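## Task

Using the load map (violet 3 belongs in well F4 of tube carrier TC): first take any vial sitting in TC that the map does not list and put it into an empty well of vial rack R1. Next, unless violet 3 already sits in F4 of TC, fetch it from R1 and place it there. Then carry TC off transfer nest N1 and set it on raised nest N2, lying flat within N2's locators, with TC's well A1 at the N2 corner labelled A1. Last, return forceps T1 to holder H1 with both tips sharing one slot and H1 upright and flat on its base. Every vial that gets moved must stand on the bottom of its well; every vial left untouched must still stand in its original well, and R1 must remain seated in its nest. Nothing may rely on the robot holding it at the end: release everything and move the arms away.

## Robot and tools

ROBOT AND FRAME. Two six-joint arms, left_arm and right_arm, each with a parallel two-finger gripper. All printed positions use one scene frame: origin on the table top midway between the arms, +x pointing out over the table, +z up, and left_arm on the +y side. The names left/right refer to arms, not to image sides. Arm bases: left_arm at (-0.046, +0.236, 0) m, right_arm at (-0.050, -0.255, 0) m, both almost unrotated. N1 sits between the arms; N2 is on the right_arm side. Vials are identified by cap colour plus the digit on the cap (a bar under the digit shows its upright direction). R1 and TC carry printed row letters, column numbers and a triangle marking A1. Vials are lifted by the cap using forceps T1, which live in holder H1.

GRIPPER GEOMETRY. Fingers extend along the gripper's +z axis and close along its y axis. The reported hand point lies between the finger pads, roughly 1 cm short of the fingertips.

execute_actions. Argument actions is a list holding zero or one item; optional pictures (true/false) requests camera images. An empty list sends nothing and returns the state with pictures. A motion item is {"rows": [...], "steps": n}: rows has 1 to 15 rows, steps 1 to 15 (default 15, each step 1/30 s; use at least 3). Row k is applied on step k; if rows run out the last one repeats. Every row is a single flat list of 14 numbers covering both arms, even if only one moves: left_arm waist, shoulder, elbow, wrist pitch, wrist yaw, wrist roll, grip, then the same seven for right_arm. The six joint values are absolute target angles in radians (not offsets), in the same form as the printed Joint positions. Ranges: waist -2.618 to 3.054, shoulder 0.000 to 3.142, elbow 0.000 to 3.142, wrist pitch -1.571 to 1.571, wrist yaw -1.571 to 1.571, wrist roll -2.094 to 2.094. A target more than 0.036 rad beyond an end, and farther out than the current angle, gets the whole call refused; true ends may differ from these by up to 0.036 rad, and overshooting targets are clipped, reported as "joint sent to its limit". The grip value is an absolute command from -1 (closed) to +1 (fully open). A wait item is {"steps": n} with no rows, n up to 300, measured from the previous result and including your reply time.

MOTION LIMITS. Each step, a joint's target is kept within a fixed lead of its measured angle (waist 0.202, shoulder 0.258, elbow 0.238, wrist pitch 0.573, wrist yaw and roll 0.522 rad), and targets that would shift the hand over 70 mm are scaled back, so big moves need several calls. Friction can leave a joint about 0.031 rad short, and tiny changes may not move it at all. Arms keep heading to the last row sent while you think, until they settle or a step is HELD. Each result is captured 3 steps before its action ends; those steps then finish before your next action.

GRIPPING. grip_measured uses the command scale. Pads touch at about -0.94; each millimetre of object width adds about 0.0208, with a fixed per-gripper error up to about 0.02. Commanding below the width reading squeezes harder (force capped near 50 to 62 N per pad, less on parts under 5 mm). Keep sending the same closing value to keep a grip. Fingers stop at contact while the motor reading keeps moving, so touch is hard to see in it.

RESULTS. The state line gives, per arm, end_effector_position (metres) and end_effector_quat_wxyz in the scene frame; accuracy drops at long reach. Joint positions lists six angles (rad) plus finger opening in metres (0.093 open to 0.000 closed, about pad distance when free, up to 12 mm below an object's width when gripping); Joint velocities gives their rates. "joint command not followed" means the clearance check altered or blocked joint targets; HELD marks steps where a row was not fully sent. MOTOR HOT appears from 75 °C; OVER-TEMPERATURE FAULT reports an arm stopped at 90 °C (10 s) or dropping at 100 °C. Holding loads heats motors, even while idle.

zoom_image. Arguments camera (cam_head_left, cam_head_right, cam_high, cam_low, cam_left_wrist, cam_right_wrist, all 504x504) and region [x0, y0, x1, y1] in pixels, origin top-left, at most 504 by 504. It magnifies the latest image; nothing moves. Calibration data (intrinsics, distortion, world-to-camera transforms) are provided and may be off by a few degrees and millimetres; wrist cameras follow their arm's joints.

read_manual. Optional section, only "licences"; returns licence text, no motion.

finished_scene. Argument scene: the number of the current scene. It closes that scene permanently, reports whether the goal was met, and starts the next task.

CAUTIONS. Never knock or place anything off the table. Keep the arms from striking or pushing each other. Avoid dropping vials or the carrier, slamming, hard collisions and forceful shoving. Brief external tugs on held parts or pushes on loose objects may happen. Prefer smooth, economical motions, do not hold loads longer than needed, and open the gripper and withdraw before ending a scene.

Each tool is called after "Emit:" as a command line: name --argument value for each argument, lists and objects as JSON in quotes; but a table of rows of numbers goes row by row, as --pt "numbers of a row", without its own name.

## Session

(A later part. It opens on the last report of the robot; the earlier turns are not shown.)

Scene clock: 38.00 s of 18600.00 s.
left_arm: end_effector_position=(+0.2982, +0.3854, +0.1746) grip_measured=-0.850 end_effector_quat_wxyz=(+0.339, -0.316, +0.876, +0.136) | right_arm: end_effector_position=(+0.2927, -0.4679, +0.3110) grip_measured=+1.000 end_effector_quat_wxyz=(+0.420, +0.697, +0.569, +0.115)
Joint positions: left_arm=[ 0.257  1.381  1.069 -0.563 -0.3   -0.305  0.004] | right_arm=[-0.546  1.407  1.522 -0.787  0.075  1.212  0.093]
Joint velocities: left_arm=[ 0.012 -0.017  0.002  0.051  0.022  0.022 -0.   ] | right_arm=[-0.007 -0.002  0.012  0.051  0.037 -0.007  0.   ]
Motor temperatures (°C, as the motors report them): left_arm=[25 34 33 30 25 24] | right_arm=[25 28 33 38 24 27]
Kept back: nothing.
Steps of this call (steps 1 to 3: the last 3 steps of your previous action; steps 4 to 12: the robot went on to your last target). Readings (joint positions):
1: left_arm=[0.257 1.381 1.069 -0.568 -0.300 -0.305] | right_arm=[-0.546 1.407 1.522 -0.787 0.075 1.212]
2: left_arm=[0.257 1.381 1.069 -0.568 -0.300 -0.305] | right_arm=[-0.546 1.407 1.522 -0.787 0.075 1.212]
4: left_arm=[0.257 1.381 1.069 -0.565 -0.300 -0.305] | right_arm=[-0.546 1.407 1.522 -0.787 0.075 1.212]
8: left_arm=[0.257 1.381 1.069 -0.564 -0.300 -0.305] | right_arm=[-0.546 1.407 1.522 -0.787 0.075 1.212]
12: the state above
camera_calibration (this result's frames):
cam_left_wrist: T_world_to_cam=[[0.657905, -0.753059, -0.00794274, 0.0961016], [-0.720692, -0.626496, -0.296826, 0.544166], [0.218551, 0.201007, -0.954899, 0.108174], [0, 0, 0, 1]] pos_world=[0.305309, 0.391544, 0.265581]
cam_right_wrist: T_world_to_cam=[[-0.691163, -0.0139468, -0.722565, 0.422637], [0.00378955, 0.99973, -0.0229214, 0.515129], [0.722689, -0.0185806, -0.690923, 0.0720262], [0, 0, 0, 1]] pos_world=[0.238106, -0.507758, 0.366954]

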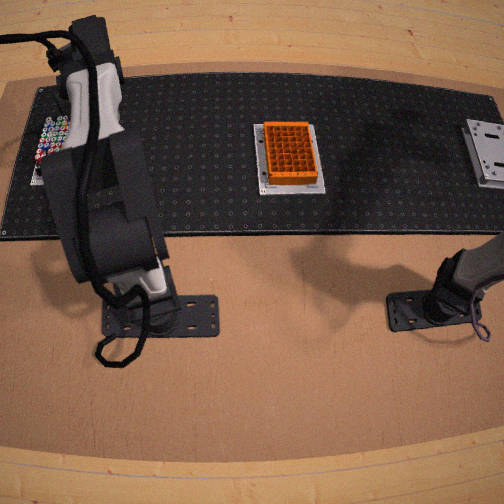

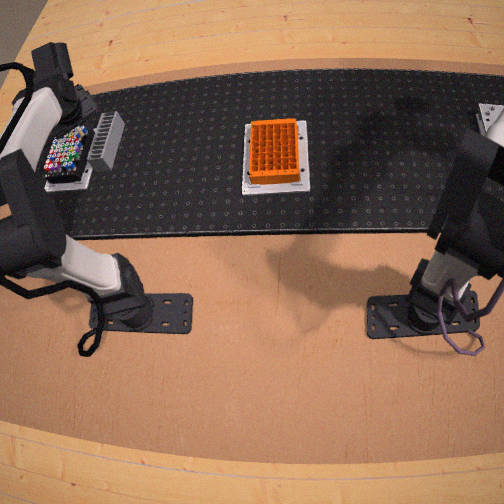

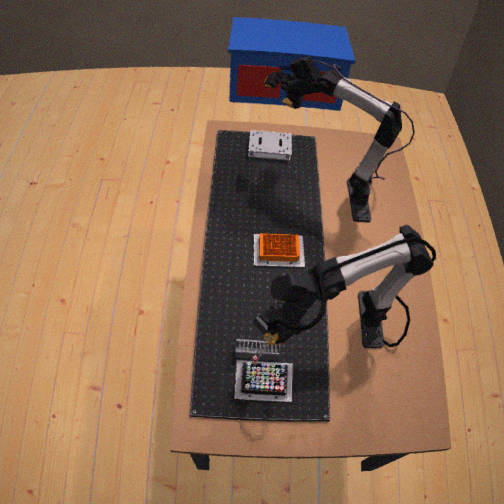

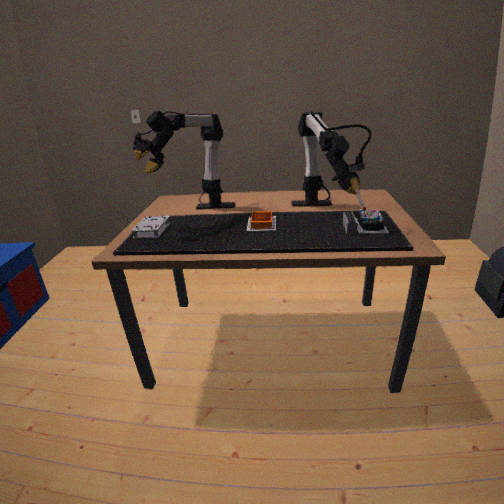

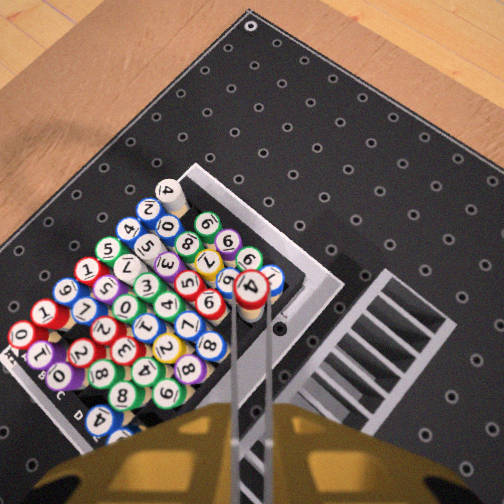

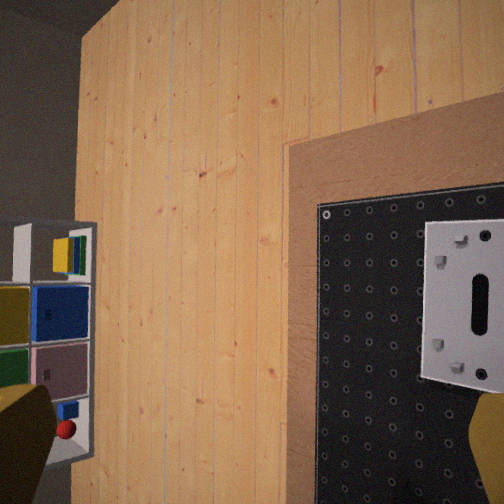

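Emit:
execute_actions --actions '[{"rows":[[0.258,1.39,1.056,-0.528,-0.305,-0.303,-0.86,-0.546,1.407,1.522,-0.787,0.075,1.212,1],[0.258,1.39,1.054,-0.525,-0.305,-0.303,-0.86,-0.546,1.407,1.522,-0.787,0.075,1.212,1],[0.258,1.39,1.052,-0.522,-0.305,-0.303,-0.86,-0.546,1.407,1.522,-0.787,0.075,1.212,1],[0.258,1.39,1.05,-0.519,-0.305,-0.303,-0.86,-0.546,1.407,1.522,-0.787,0.075,1.212,1],[0.258,1.39,1.048,-0.516,-0.305,-0.303,-0.86,-0.546,1.407,1.522,-0.787,0.075,1.212,1],[0.258,1.39,1.046,-0.513,-0.305,-0.303,-0.86,-0.546,1.407,1.522,-0.787,0.075,1.212,1],[0.258,1.39,1.044,-0.511,-0.305,-0.303,-0.86,-0.546,1.407,1.522,-0.787,0.075,1.212,1],[0.258,1.39,1.042,-0.510,-0.305,-0.303,-0.86,-0.546,1.407,1.522,-0.787,0.075,1.212,1],[0.258,1.39,1.04,-0.510,-0.305,-0.303,-0.86,-0.546,1.407,1.522,-0.787,0.075,1.212,1],[0.258,1.39,1.038,-0.510,-0.305,-0.303,-0.86,-0.546,1.407,1.522,-0.787,0.075,1.212,1],[0.258,1.39,1.036,-0.510,-0.305,-0.303,-0.86,-0.546,1.407,1.522,-0.787,0.075,1.212,1]],"steps":15}]'

Emit:
execute_actions --actions '[{"steps":12}]' --pictures true

Emit:
zoom_image --camera "cam_left_wrist" --region '[200, 250, 312, 362]'

Scene clock: 38.63 s of 18600.00 s.
left_arm: end_effector_position=(+0.2986, +0.3855, +0.1705) grip_measured=-0.850 end_effector_quat_wxyz=(+0.341, -0.316, +0.875, +0.136) | right_arm: end_effector_position=(+0.2927, -0.4679, +0.3110) grip_measured=+1.000 end_effector_quat_wxyz=(+0.420, +0.697, +0.569, +0.115)
Joint positions: left_arm=[ 0.257  1.381  1.05  -0.54  -0.3   -0.305  0.004] | right_arm=[-0.546  1.407  1.522 -0.787  0.075  1.212  0.093]
Joint velocities: left_arm=[ 0.002 -0.007 -0.066 -0.022  0.007  0.007 -0.001] | right_arm=[-0.012 -0.012  0.002  0.022 -0.022 -0.007  0.   ]
Motor temperatures (°C, as the motors report them): left_arm=[25 34 33 30 25 24] | right_arm=[25 28 33 38 24 27]
Steps of this call (steps 1 to 7: the robot went on to your last target; steps 8 to 19: the first 12 steps of this action). Readings (joint positions):
8: left_arm=[0.257 1.381 1.069 -0.562 -0.300 -0.305] | right_arm=[-0.546 1.407 1.522 -0.787 0.075 1.212]
9: left_arm=[0.257 1.381 1.069 -0.561 -0.300 -0.305] | right_arm=[-0.546 1.407 1.522 -0.787 0.075 1.212]
11: left_arm=[0.257 1.381 1.069 -0.556 -0.300 -0.305] | right_arm=[-0.546 1.407 1.522 -0.787 0.075 1.212]
15: left_arm=[0.257 1.381 1.062 -0.543 -0.300 -0.305] | right_arm=[-0.546 1.407 1.522 -0.787 0.075 1.212]
19: the state above

Scene clock: 39.03 s of 18600.00 s.
left_arm: end_effector_position=(+0.2986, +0.3855, +0.1699) grip_measured=-0.850 end_effector_quat_wxyz=(+0.341, -0.316, +0.875, +0.136) | right_arm: end_effector_position=(+0.2927, -0.4679, +0.3110) grip_measured=+1.000 end_effector_quat_wxyz=(+0.420, +0.697, +0.569, +0.115)
Joint positions: left_arm=[ 0.257  1.381  1.048 -0.537 -0.3   -0.305  0.004] | right_arm=[-0.546  1.407  1.522 -0.787  0.075  1.212  0.093]
Joint velocities: left_arm=[ 0.002 -0.017 -0.002 -0.022  0.022  0.037  0.001] | right_arm=[-0.002 -0.007  0.002  0.125 -0.007 -0.081  0.   ]
Motor temperatures (°C, as the motors report them): left_arm=[25 34 33 30 25 24] | right_arm=[25 28 33 38 24 27]
Kept back: nothing.
Steps of this call (steps 1 to 3: the last 3 steps of your previous action; steps 4 to 12: the robot went on to your last target). Readings (joint positions):
1: left_arm=[0.257 1.381 1.049 -0.540 -0.300 -0.305] | right_arm=[-0.546 1.407 1.522 -0.787 0.075 1.212]
2: left_arm=[0.257 1.381 1.048 -0.540 -0.300 -0.305] | right_arm=[-0.546 1.407 1.522 -0.787 0.075 1.212]
4: left_arm=[0.257 1.381 1.048 -0.539 -0.300 -0.305] | right_arm=[-0.546 1.407 1.522 -0.787 0.075 1.212]
8: left_arm=[0.257 1.381 1.048 -0.538 -0.300 -0.305] | right_arm=[-0.546 1.407 1.522 -0.787 0.075 1.212]
12: the state above
camera_calibration (this result's frames):
cam_left_wrist: T_world_to_cam=[[0.657935, -0.753051, -0.00599035, 0.095557], [-0.719376, -0.626122, -0.300781, 0.543243], [0.222753, 0.202204, -0.953674, 0.101681], [0, 0, 0, 1]] pos_world=[0.305276, 0.391535, 0.26094]
cam_right_wrist: T_world_to_cam=[[-0.691163, -0.0139468, -0.722565, 0.422637], [0.00378955, 0.99973, -0.0229214, 0.515129], [0.722689, -0.0185806, -0.690923, 0.0720262], [0, 0, 0, 1]] pos_world=[0.238106, -0.507758, 0.366954]

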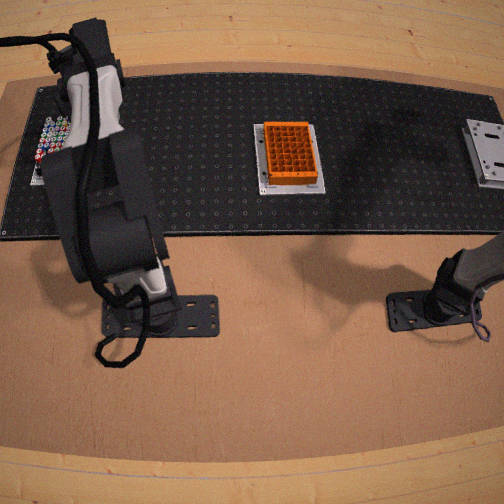

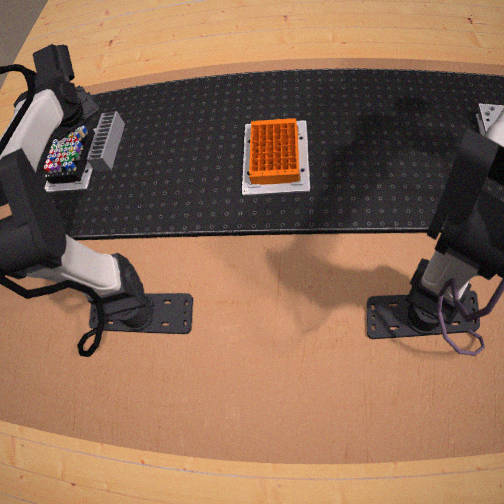

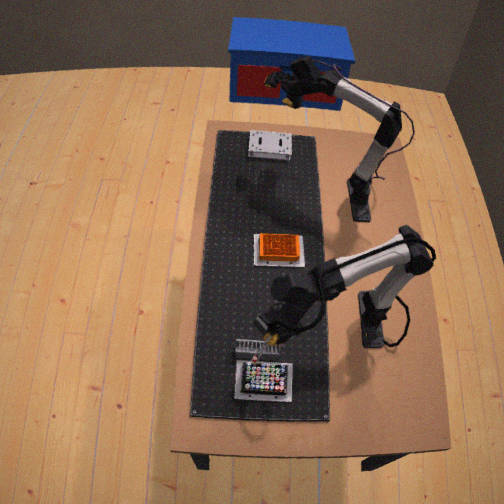

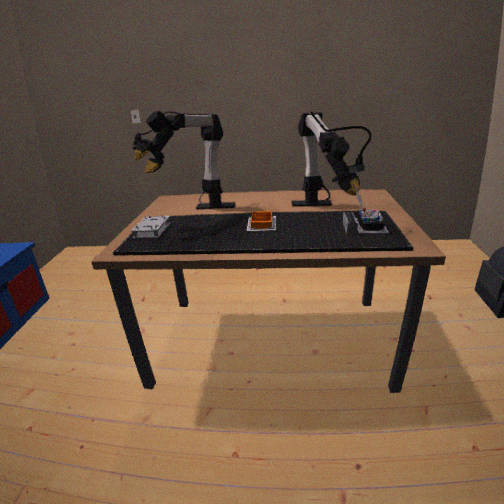

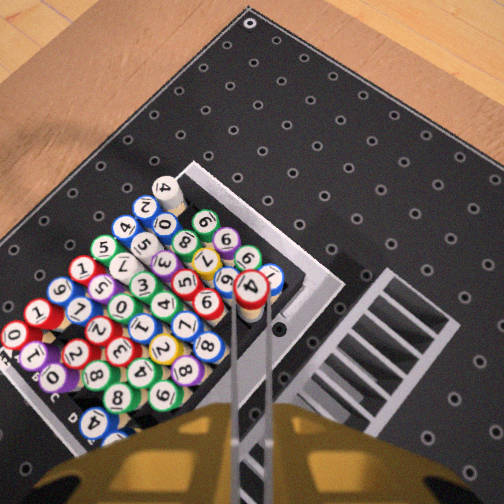

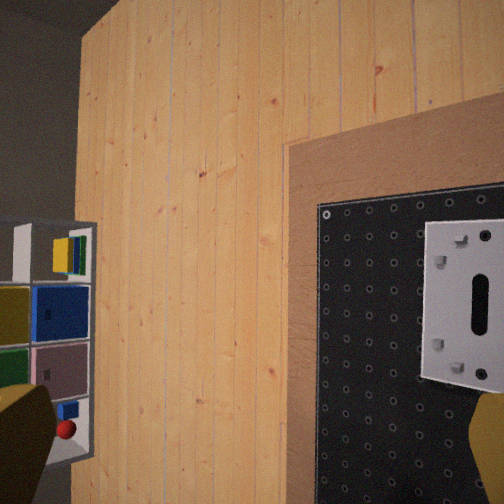

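Region (200, 250, 312, 362) of cam_left_wrist's 504x504 image, scaled by 4.500, with more detail than that image has.

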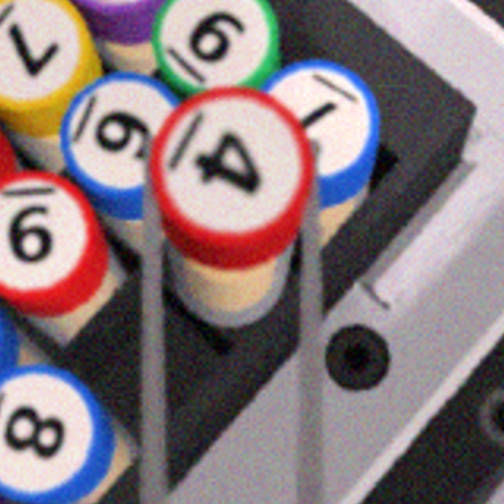

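Emit:
execute_actions --actions '[{"rows":[[0.258,1.405,1.045,-0.52,-0.312,-0.303,-0.86,-0.546,1.407,1.522,-0.787,0.075,1.212,1]],"steps":15}]'

Emit:
execute_actions --actions '[{"steps":8}]' --pictures true

Emit:
zoom_image --camera "cam_left_wrist" --region '[200, 250, 312, 362]'

Scene clock: 39.57 s of 18600.00 s.
left_arm: end_effector_position=(+0.2985, +0.3857, +0.1700) grip_measured=-0.850 end_effector_quat_wxyz=(+0.341, -0.316, +0.875, +0.136) | right_arm: end_effector_position=(+0.2927, -0.4679, +0.3110) grip_measured=+1.000 end_effector_quat_wxyz=(+0.420, +0.697, +0.569, +0.115)
Joint positions: left_arm=[ 0.257  1.381  1.048 -0.537 -0.301 -0.305  0.004] | right_arm=[-0.546  1.407  1.522 -0.787  0.075  1.212  0.093]
Joint velocities: left_arm=[-0.002 -0.002 -0.002 -0.007 -0.066 -0.022  0.   ] | right_arm=[-0.012 -0.002 -0.012 -0.037  0.037 -0.022  0.   ]
Motor temperatures (°C, as the motors report them): left_arm=[25 34 33 30 25 24] | right_arm=[25 28 33 38 24 27]
Steps of this call (steps 1 to 4: the robot went on to your last target; steps 5 to 16: the first 12 steps of this action). Readings (joint positions):
5: left_arm=[0.257 1.381 1.048 -0.537 -0.300 -0.305] | right_arm=[-0.546 1.407 1.522 -0.787 0.075 1.212]
6: left_arm=[0.257 1.381 1.048 -0.537 -0.301 -0.305] | right_arm=[-0.546 1.407 1.522 -0.787 0.075 1.212]
8: left_arm=[0.257 1.381 1.048 -0.537 -0.301 -0.305] | right_arm=[-0.546 1.407 1.522 -0.787 0.075 1.212]
12: left_arm=[0.257 1.381 1.048 -0.537 -0.301 -0.305] | right_arm=[-0.546 1.407 1.522 -0.787 0.075 1.212]
16: the state above

Scene clock: 39.83 s of 18600.00 s.
left_arm: end_effector_position=(+0.2985, +0.3857, +0.1700) grip_measured=-0.850 end_effector_quat_wxyz=(+0.341, -0.316, +0.875, +0.136) | right_arm: end_effector_position=(+0.2927, -0.4679, +0.3110) grip_measured=+1.000 end_effector_quat_wxyz=(+0.420, +0.697, +0.569, +0.115)
Joint positions: left_arm=[ 0.257  1.381  1.048 -0.537 -0.301 -0.305  0.004] | right_arm=[-0.546  1.407  1.522 -0.787  0.075  1.212  0.093]
Joint velocities: left_arm=[-0.002 -0.007  0.002  0.022 -0.066  0.051 -0.   ] | right_arm=[ 0.007  0.007 -0.007 -0.022  0.022  0.037  0.   ]
Motor temperatures (°C, as the motors report them): left_arm=[25 34 33 30 25 24] | right_arm=[25 28 33 38 24 27]
Kept back: nothing.
Steps of this call (steps 1 to 3: the last 3 steps of your previous action; steps 4 to 8: the robot went on to your last target). Readings (joint positions):
1: left_arm=[0.257 1.381 1.048 -0.537 -0.301 -0.305] | right_arm=[-0.546 1.407 1.522 -0.787 0.075 1.212]
2: left_arm=[0.257 1.381 1.048 -0.537 -0.301 -0.305] | right_arm=[-0.546 1.407 1.522 -0.787 0.075 1.212]
4: left_arm=[0.257 1.381 1.048 -0.537 -0.301 -0.305] | right_arm=[-0.546 1.407 1.522 -0.787 0.075 1.212]
8: the state above
camera_calibration (this result's frames):
cam_left_wrist: T_world_to_cam=[[0.658492, -0.752559, -0.00661835, 0.0954616], [-0.718876, -0.626368, -0.301465, 0.543437], [0.222724, 0.20327, -0.953454, 0.101305], [0, 0, 0, 1]] pos_world=[0.30524, 0.39164, 0.261048]
cam_right_wrist: T_world_to_cam=[[-0.691163, -0.0139468, -0.722565, 0.422637], [0.00378955, 0.99973, -0.0229214, 0.515129], [0.722689, -0.0185806, -0.690923, 0.0720262], [0, 0, 0, 1]] pos_world=[0.238106, -0.507758, 0.366954]

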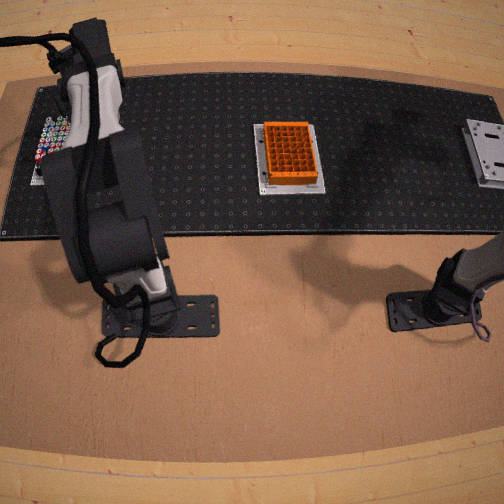

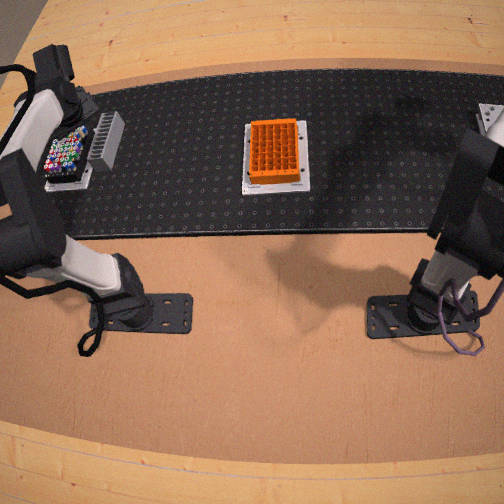

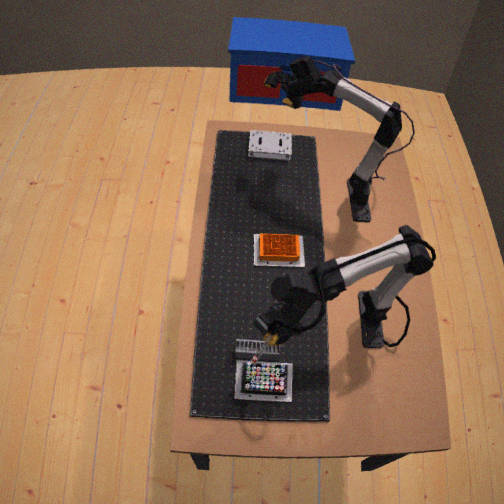

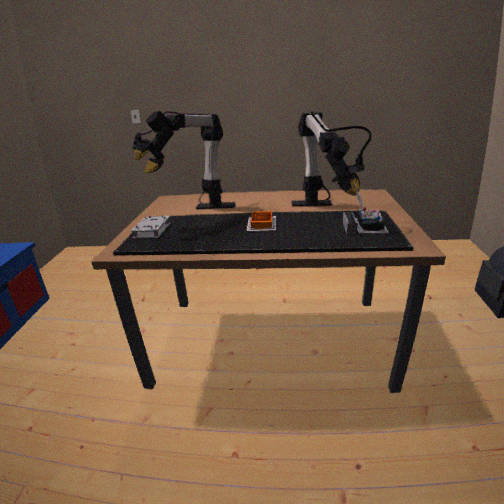

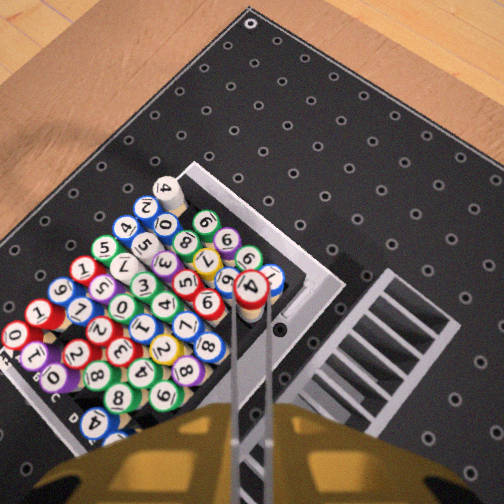

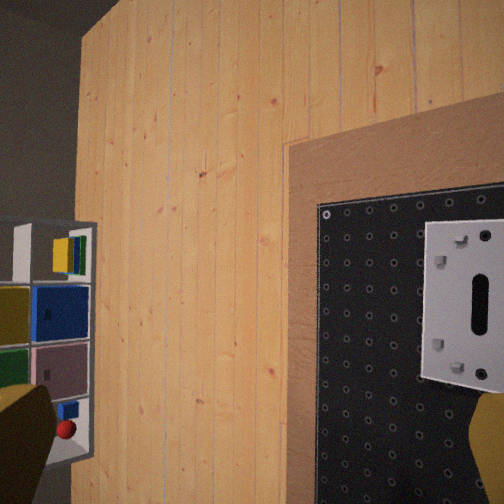

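Region (200, 250, 312, 362) of cam_left_wrist's 504x504 image, scaled by 4.500, with more detail than that image has.

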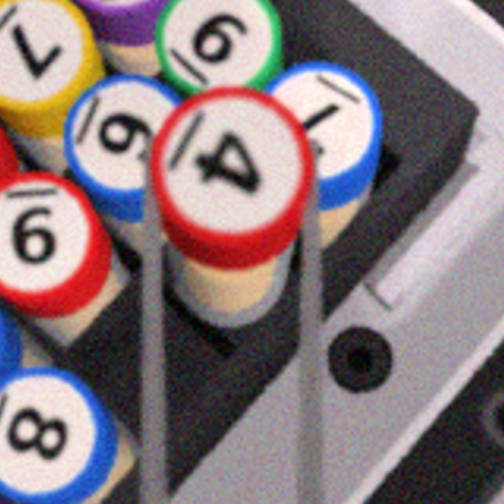

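Emit:
execute_actions --actions '[]'

Scene clock: 40.43 s of 18600.00 s.
left_arm: end_effector_position=(+0.2985, +0.3857, +0.1700) grip_measured=-0.850 end_effector_quat_wxyz=(+0.341, -0.316, +0.875, +0.136) | right_arm: end_effector_position=(+0.2927, -0.4679, +0.3110) grip_measured=+1.000 end_effector_quat_wxyz=(+0.420, +0.697, +0.569, +0.115)
Joint positions: left_arm=[ 0.257  1.381  1.048 -0.537 -0.301 -0.305  0.004] | right_arm=[-0.546  1.407  1.522 -0.787  0.075  1.212  0.093]
Joint velocities: left_arm=[-0.002  0.007  0.017  0.022 -0.037 -0.051 -0.001] | right_arm=[ 0.012 -0.012  0.002  0.022  0.022  0.007  0.   ]
Motor temperatures (°C, as the motors report them): left_arm=[25 34 33 30 25 24] | right_arm=[25 28 33 38 24 27]
Kept back: nothing.
Steps of this call (steps 1 to 15: the robot went on to your last target; steps 16 to 18: nothing new was sent). Readings (joint positions):
1: left_arm=[0.257 1.381 1.048 -0.537 -0.301 -0.305] | right_arm=[-0.546 1.407 1.522 -0.787 0.075 1.212]
2: left_arm=[0.257 1.381 1.048 -0.537 -0.301 -0.305] | right_arm=[-0.546 1.407 1.522 -0.787 0.075 1.212]
4: left_arm=[0.257 1.381 1.048 -0.537 -0.301 -0.305] | right_arm=[-0.546 1.407 1.522 -0.787 0.075 1.212]
8: left_arm=[0.257 1.381 1.048 -0.537 -0.301 -0.305] | right_arm=[-0.546 1.407 1.522 -0.787 0.075 1.212]
18: the state above
All arms were judged still, so your last target was given up. Only a new action makes them travel on or press farther. Fingers that are still opening or closing keep moving.
camera_calibration (this result's frames):
cam_left_wrist: T_world_to_cam=[[0.658492, -0.752559, -0.00661835, 0.0954616], [-0.718876, -0.626368, -0.301465, 0.543437], [0.222724, 0.20327, -0.953454, 0.101305], [0, 0, 0, 1]] pos_world=[0.30524, 0.39164, 0.261048]
cam_right_wrist: T_world_to_cam=[[-0.691163, -0.0139468, -0.722565, 0.422637], [0.00378955, 0.99973, -0.0229214, 0.515129], [0.722689, -0.0185806, -0.690923, 0.0720262], [0, 0, 0, 1]] pos_world=[0.238106, -0.507758, 0.366954]

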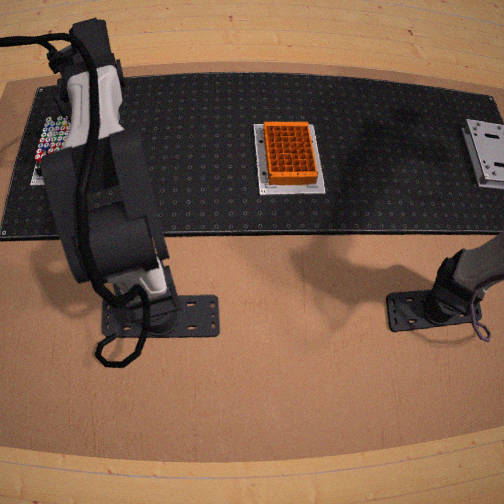

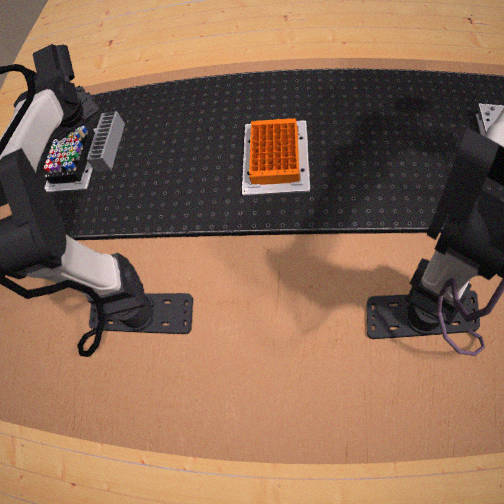

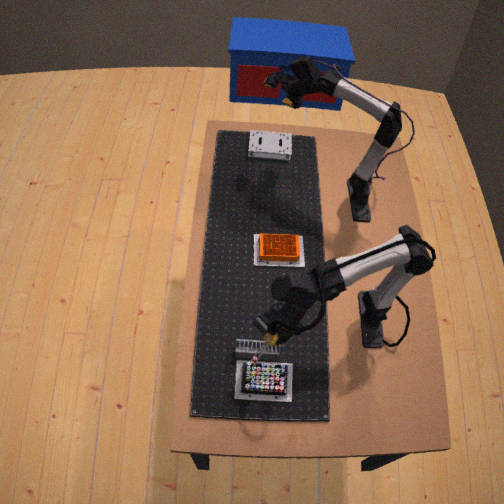

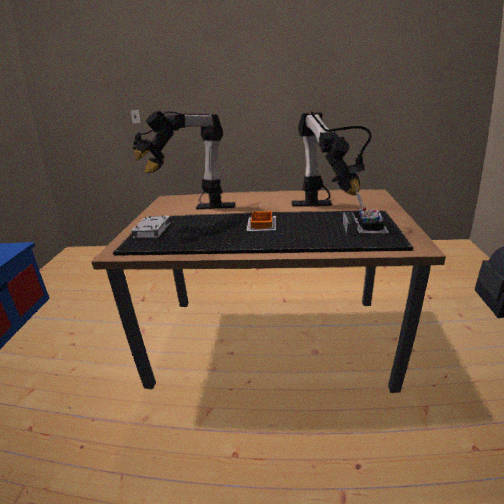

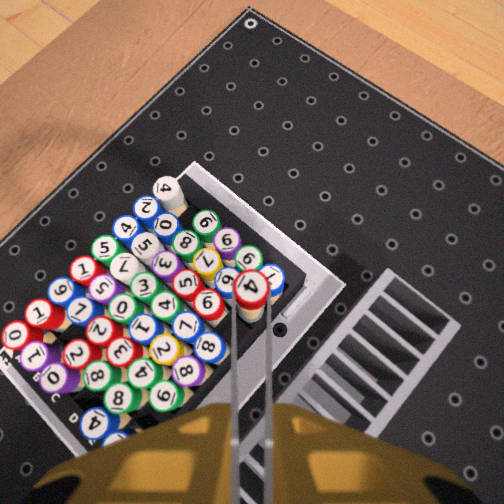

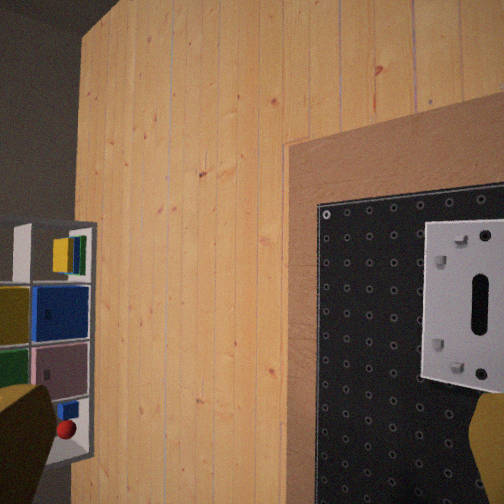

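Emit:
execute_actions --actions '[{"rows":[[0.258,1.407,1.035,-0.508,-0.312,-0.303,-0.86,-0.546,1.407,1.522,-0.787,0.075,1.212,1],[0.258,1.408,1.03,-0.503,-0.312,-0.303,-0.86,-0.546,1.407,1.522,-0.787,0.075,1.212,1],[0.258,1.409,1.025,-0.497,-0.312,-0.303,-0.86,-0.546,1.407,1.522,-0.787,0.075,1.212,1],[0.258,1.41,1.02,-0.491,-0.312,-0.303,-0.86,-0.546,1.407,1.522,-0.787,0.075,1.212,1],[0.258,1.411,1.015,-0.485,-0.312,-0.303,-0.86,-0.546,1.407,1.522,-0.787,0.075,1.212,1],[0.258,1.412,1.01,-0.479,-0.312,-0.303,-0.86,-0.546,1.407,1.522,-0.787,0.075,1.212,1],[0.258,1.412,1.005,-0.473,-0.312,-0.303,-0.86,-0.546,1.407,1.522,-0.787,0.075,1.212,1],[0.258,1.412,1.0,-0.468,-0.312,-0.303,-0.86,-0.546,1.407,1.522,-0.787,0.075,1.212,1]],"steps":15}]' --pictures true

Scene clock: 41.07 s of 18600.00 s.
left_arm: end_effector_position=(+0.3011, +0.3873, +0.1611) grip_measured=-0.850 end_effector_quat_wxyz=(+0.344, -0.317, +0.873, +0.138) | right_arm: end_effector_position=(+0.2927, -0.4679, +0.3110) grip_measured=+1.000 end_effector_quat_wxyz=(+0.420, +0.697, +0.569, +0.115)
Joint positions: left_arm=[ 0.257  1.393  1.018 -0.488 -0.306 -0.305  0.004] | right_arm=[-0.546  1.407  1.522 -0.787  0.075  1.212  0.093]
Joint velocities: left_arm=[-0.002 -0.022 -0.002  0.007 -0.037 -0.051  0.   ] | right_arm=[-0.017 -0.012 -0.007 -0.007 -0.007 -0.022  0.   ]
Motor temperatures (°C, as the motors report them): left_arm=[25 34 33 30 25 24] | right_arm=[25 29 33 38 24 27]
Steps of this call (steps 1 to 7: nothing new was sent; steps 8 to 19: the first 12 steps of this action). Readings (joint positions):
8: left_arm=[0.257 1.381 1.048 -0.537 -0.301 -0.305] | right_arm=[-0.546 1.407 1.522 -0.787 0.075 1.212]
9: left_arm=[0.257 1.381 1.048 -0.536 -0.301 -0.305] | right_arm=[-0.546 1.407 1.522 -0.787 0.075 1.212]
11: left_arm=[0.257 1.381 1.044 -0.529 -0.302 -0.305] | right_arm=[-0.546 1.407 1.522 -0.787 0.075 1.212]
15: left_arm=[0.257 1.390 1.024 -0.510 -0.302 -0.305] | right_arm=[-0.546 1.407 1.522 -0.787 0.075 1.212]
19: the state above
camera_calibration (this result's frames):
cam_left_wrist: T_world_to_cam=[[0.660939, -0.750403, -0.0074163, 0.0934474], [-0.715389, -0.627053, -0.308258, 0.543876], [0.226667, 0.209045, -0.951274, 0.0881553], [0, 0, 0, 1]] pos_world=[0.307338, 0.392734, 0.252207]
cam_right_wrist: T_world_to_cam=[[-0.691163, -0.0139468, -0.722565, 0.422637], [0.00378955, 0.99973, -0.0229214, 0.515129], [0.722689, -0.0185806, -0.690923, 0.0720262], [0, 0, 0, 1]] pos_world=[0.238106, -0.507758, 0.366954]

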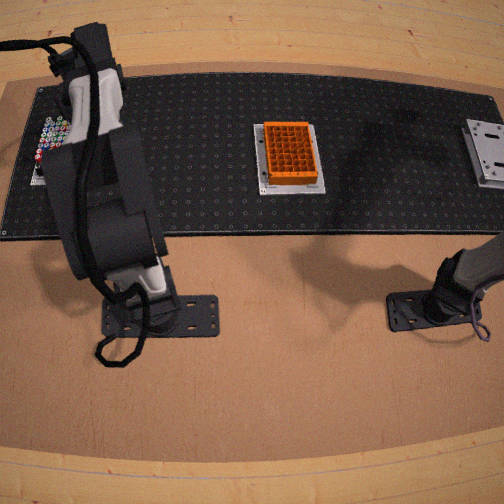

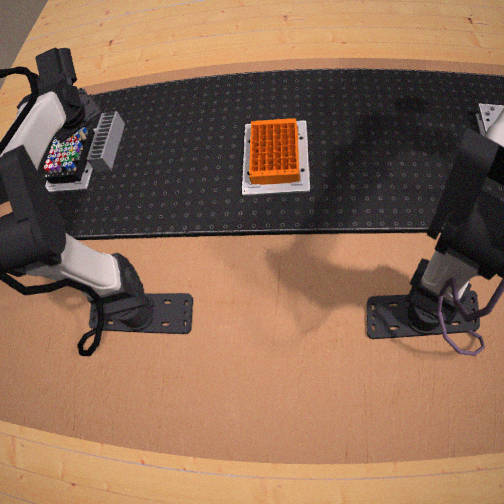

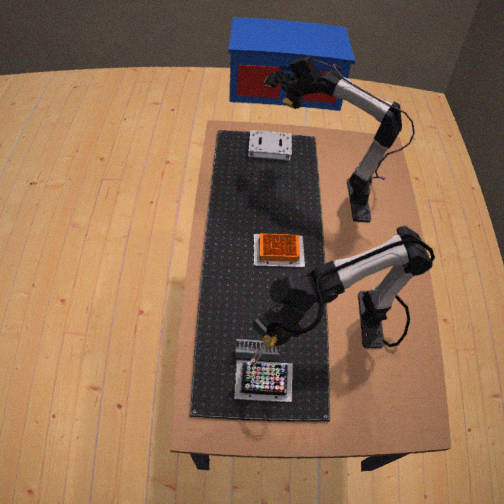

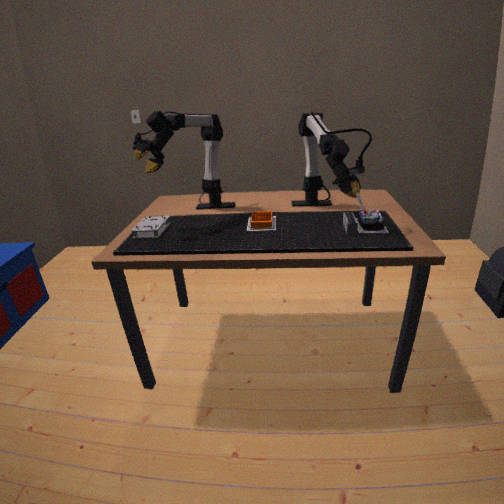

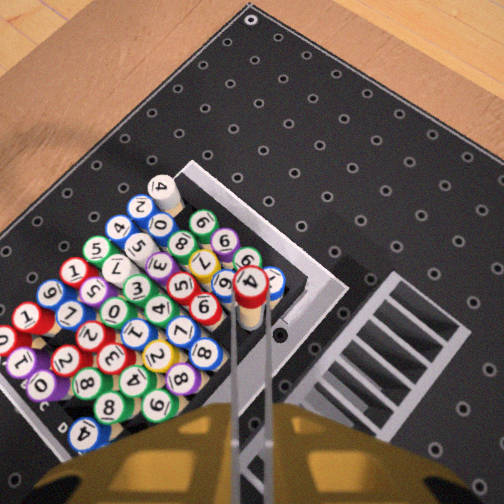

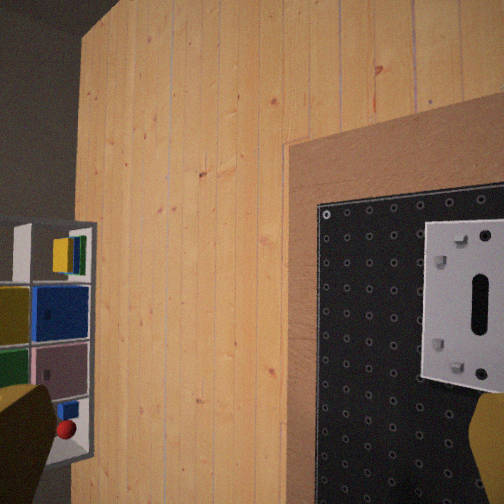

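Emit:
zoom_image --camera "cam_left_wrist" --region '[170, 230, 330, 390]'

Region (170, 230, 330, 390) of cam_left_wrist's 504x504 image, scaled by 3.150, with more detail than that image has.

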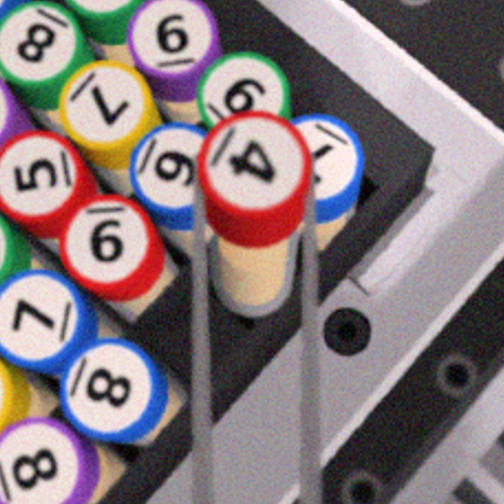

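Emit:
execute_actions --actions '[{"rows":[[0.258,1.40,1.015,-0.452,-0.312,-0.303,-0.86,-0.546,1.407,1.522,-0.787,0.075,1.212,1]],"steps":10}]' --pictures true

Emit:
zoom_image --camera "cam_left_wrist" --region '[170, 230, 330, 390]'

Scene clock: 41.53 s of 18600.00 s.
left_arm: end_effector_position=(+0.3025, +0.3877, +0.1623) grip_measured=-0.850 end_effector_quat_wxyz=(+0.348, -0.317, +0.871, +0.138) | right_arm: end_effector_position=(+0.2927, -0.4679, +0.3110) grip_measured=+1.000 end_effector_quat_wxyz=(+0.420, +0.697, +0.569, +0.115)
Joint positions: left_arm=[ 0.257  1.393  1.018 -0.48  -0.306 -0.305  0.004] | right_arm=[-0.546  1.407  1.522 -0.787  0.075  1.212  0.093]
Joint velocities: left_arm=[ 0.007  0.002 -0.012 -0.022  0.11  -0.007  0.   ] | right_arm=[-0.002 -0.012 -0.007  0.037  0.037 -0.051  0.   ]
Motor temperatures (°C, as the motors report them): left_arm=[25 34 33 30 25 24] | right_arm=[25 29 33 38 24 27]
Steps of this call (steps 1 to 3: the last 3 steps of your previous action; steps 4 to 7: the robot went on to your last target; steps 8 to 14: the first 7 steps of this action). Readings (joint positions):
8: left_arm=[0.257 1.393 1.018 -0.487 -0.306 -0.305] | right_arm=[-0.546 1.407 1.522 -0.787 0.075 1.212]
9: left_arm=[0.257 1.393 1.018 -0.485 -0.306 -0.305] | right_arm=[-0.546 1.407 1.522 -0.787 0.075 1.212]
11: left_arm=[0.257 1.393 1.018 -0.482 -0.306 -0.305] | right_arm=[-0.546 1.407 1.522 -0.787 0.075 1.212]
14: the state above
camera_calibration (this result's frames):
cam_left_wrist: T_world_to_cam=[[0.660983, -0.750391, -0.00397034, 0.0922667], [-0.712988, -0.626369, -0.315135, 0.545603], [0.233988, 0.21113, -0.949038, 0.0855452], [0, 0, 0, 1]] pos_world=[0.308005, 0.392924, 0.253491]
cam_right_wrist: T_world_to_cam=[[-0.691163, -0.0139468, -0.722565, 0.422637], [0.00378955, 0.99973, -0.0229214, 0.515129], [0.722689, -0.0185806, -0.690923, 0.0720262], [0, 0, 0, 1]] pos_world=[0.238106, -0.507758, 0.366954]

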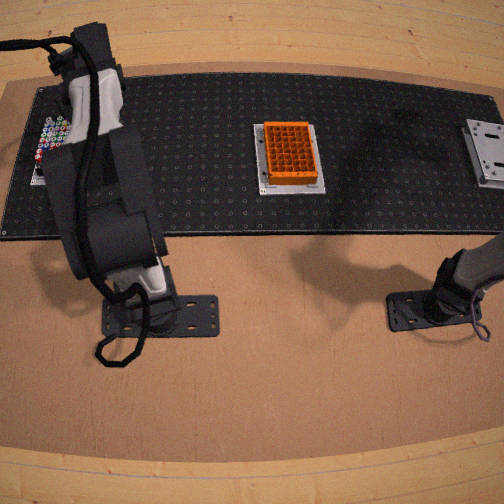

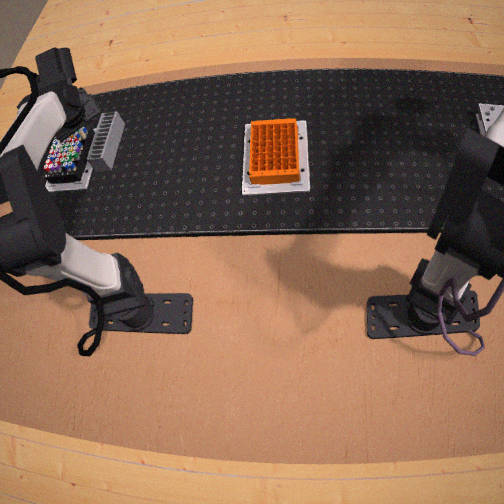

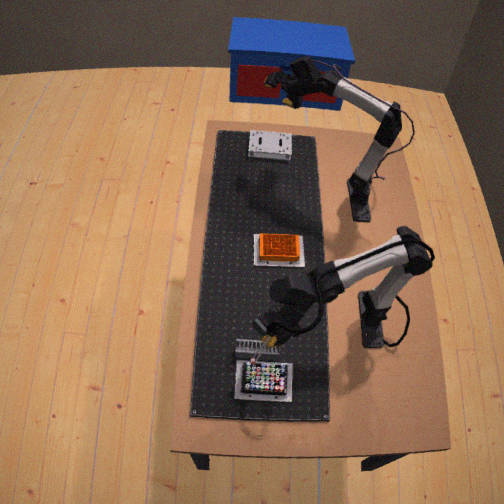

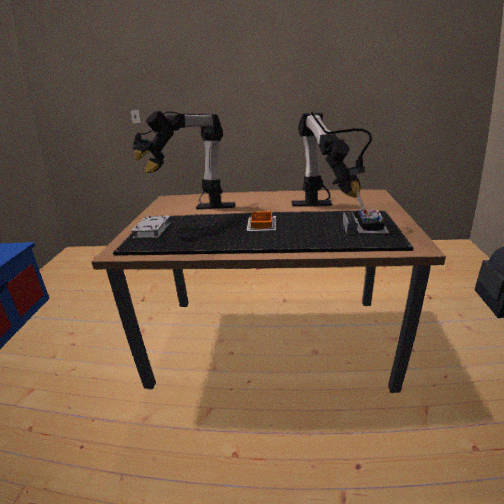

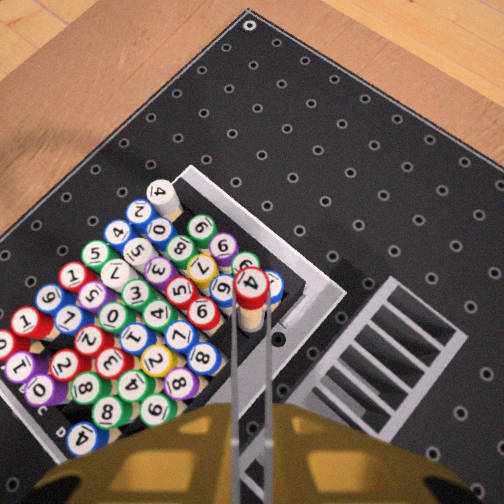

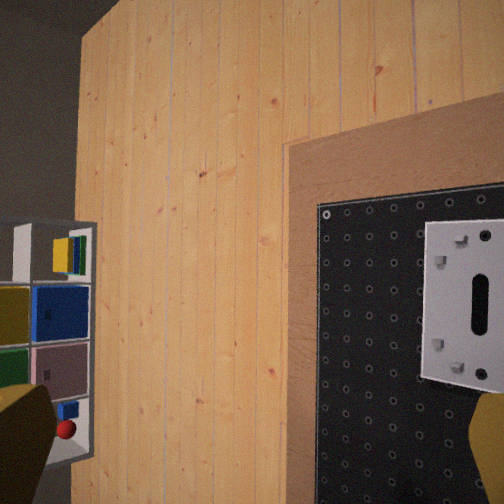

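Region (170, 230, 330, 390) of cam_left_wrist's 504x504 image, scaled by 3.150, with more detail than that image has.

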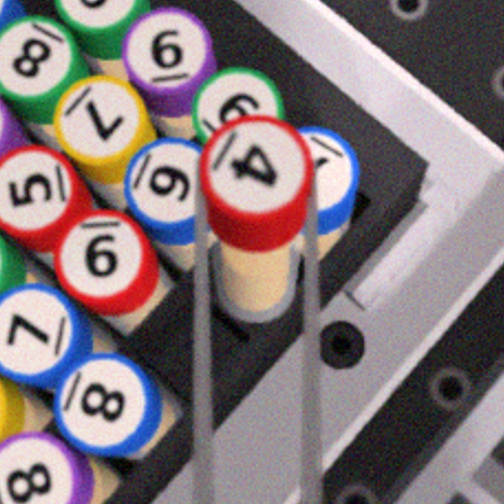

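Emit:
execute_actions --actions '[{"rows":[[0.258,1.40,1.005,-0.47,-0.312,-0.303,-0.86,-0.546,1.407,1.522,-0.787,0.075,1.212,1],[0.258,1.40,1.0,-0.47,-0.312,-0.303,-0.86,-0.546,1.407,1.522,-0.787,0.075,1.212,1],[0.258,1.40,0.995,-0.47,-0.312,-0.303,-0.86,-0.546,1.407,1.522,-0.787,0.075,1.212,1],[0.258,1.40,0.99,-0.47,-0.312,-0.303,-0.86,-0.546,1.407,1.522,-0.787,0.075,1.212,1],[0.258,1.40,0.985,-0.47,-0.312,-0.303,-0.86,-0.546,1.407,1.522,-0.787,0.075,1.212,1]],"steps":13}]' --pictures true

Emit:
zoom_image --camera "cam_left_wrist" --region '[170, 230, 330, 390]'

Scene clock: 42.10 s of 18600.00 s.
left_arm: end_effector_position=(+0.3017, +0.3879, +0.1593) grip_measured=-0.850 end_effector_quat_wxyz=(+0.347, -0.317, +0.871, +0.139) | right_arm: end_effector_position=(+0.2927, -0.4679, +0.3110) grip_measured=+1.000 end_effector_quat_wxyz=(+0.420, +0.697, +0.569, +0.115)
Joint positions: left_arm=[ 0.257  1.393  1.006 -0.47  -0.309 -0.305  0.004] | right_arm=[-0.546  1.407  1.522 -0.787  0.075  1.212  0.093]
Joint velocities: left_arm=[ 0.017 -0.002 -0.002  0.022 -0.022 -0.007  0.001] | right_arm=[ 0.002 -0.002  0.007  0.007 -0.007 -0.037  0.   ]
Motor temperatures (°C, as the motors report them): left_arm=[25 34 33 30 25 24] | right_arm=[25 29 33 38 24 27]
Steps of this call (steps 1 to 3: the last 3 steps of your previous action; steps 4 to 7: the robot went on to your last target; steps 8 to 17: the first 10 steps of this action). Readings (joint positions):
8: left_arm=[0.257 1.393 1.018 -0.479 -0.306 -0.305] | right_arm=[-0.546 1.407 1.522 -0.787 0.075 1.212]
9: left_arm=[0.257 1.393 1.018 -0.479 -0.306 -0.305] | right_arm=[-0.546 1.407 1.522 -0.787 0.075 1.212]
11: left_arm=[0.257 1.393 1.014 -0.479 -0.306 -0.305] | right_arm=[-0.546 1.407 1.522 -0.787 0.075 1.212]
15: left_arm=[0.257 1.393 1.006 -0.471 -0.309 -0.305] | right_arm=[-0.546 1.407 1.522 -0.787 0.075 1.212]
17: the state above
camera_calibration (this result's frames):
cam_left_wrist: T_world_to_cam=[[0.662287, -0.749224, -0.00628333, 0.09247], [-0.712412, -0.627104, -0.314976, 0.544301], [0.232048, 0.213081, -0.949079, 0.0826493], [0, 0, 0, 1]] pos_world=[0.307346, 0.393003, 0.250464]
cam_right_wrist: T_world_to_cam=[[-0.691163, -0.0139468, -0.722565, 0.422637], [0.00378955, 0.99973, -0.0229214, 0.515129], [0.722689, -0.0185806, -0.690923, 0.0720262], [0, 0, 0, 1]] pos_world=[0.238106, -0.507758, 0.366954]

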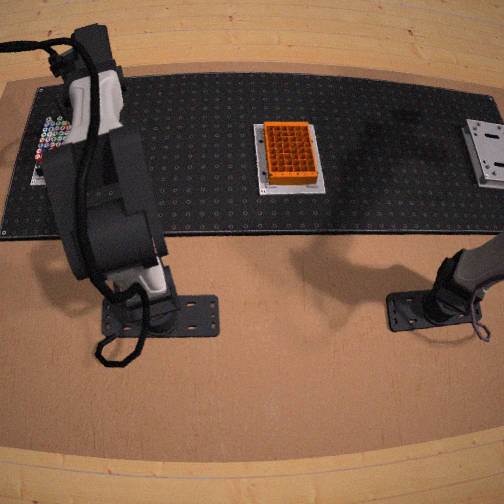

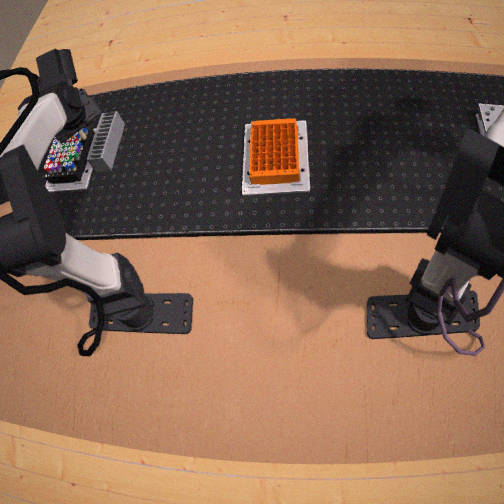

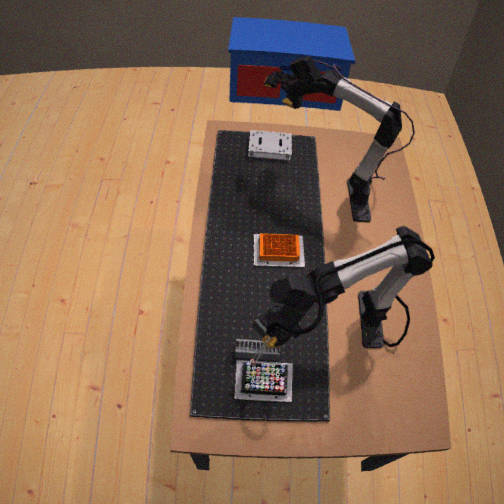

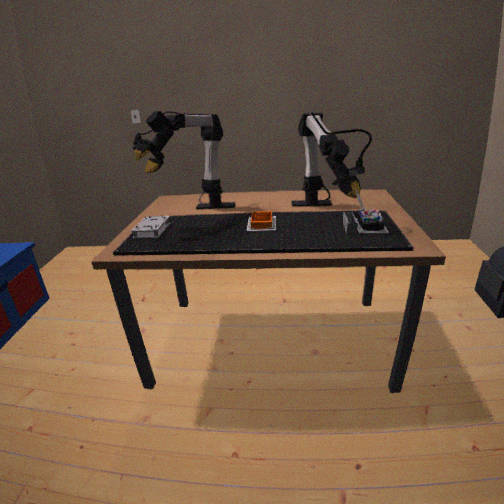

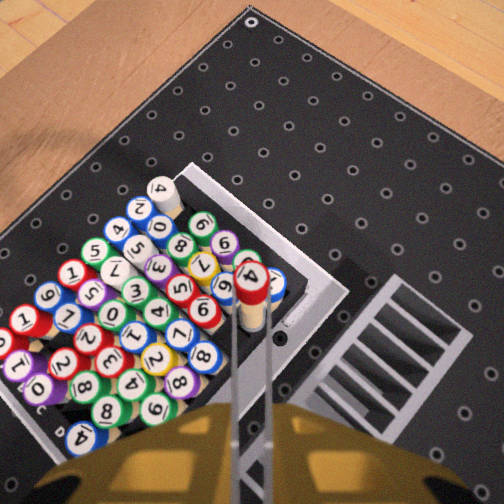

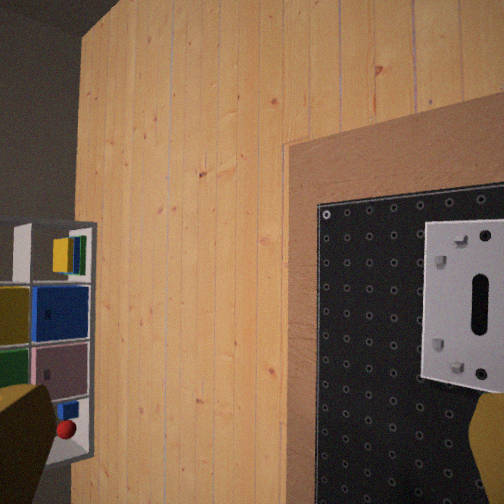

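Region (170, 230, 330, 390) of cam_left_wrist's 504x504 image, scaled by 3.150, with more detail than that image has.

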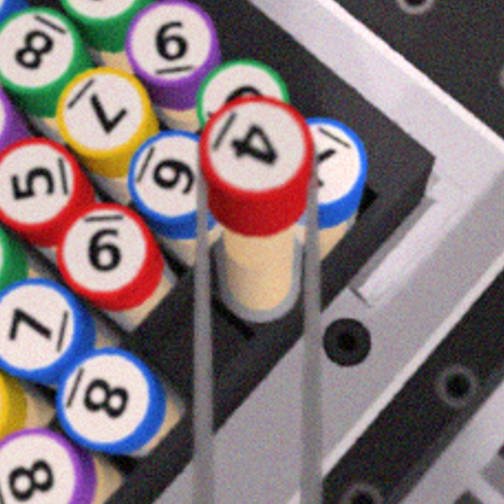

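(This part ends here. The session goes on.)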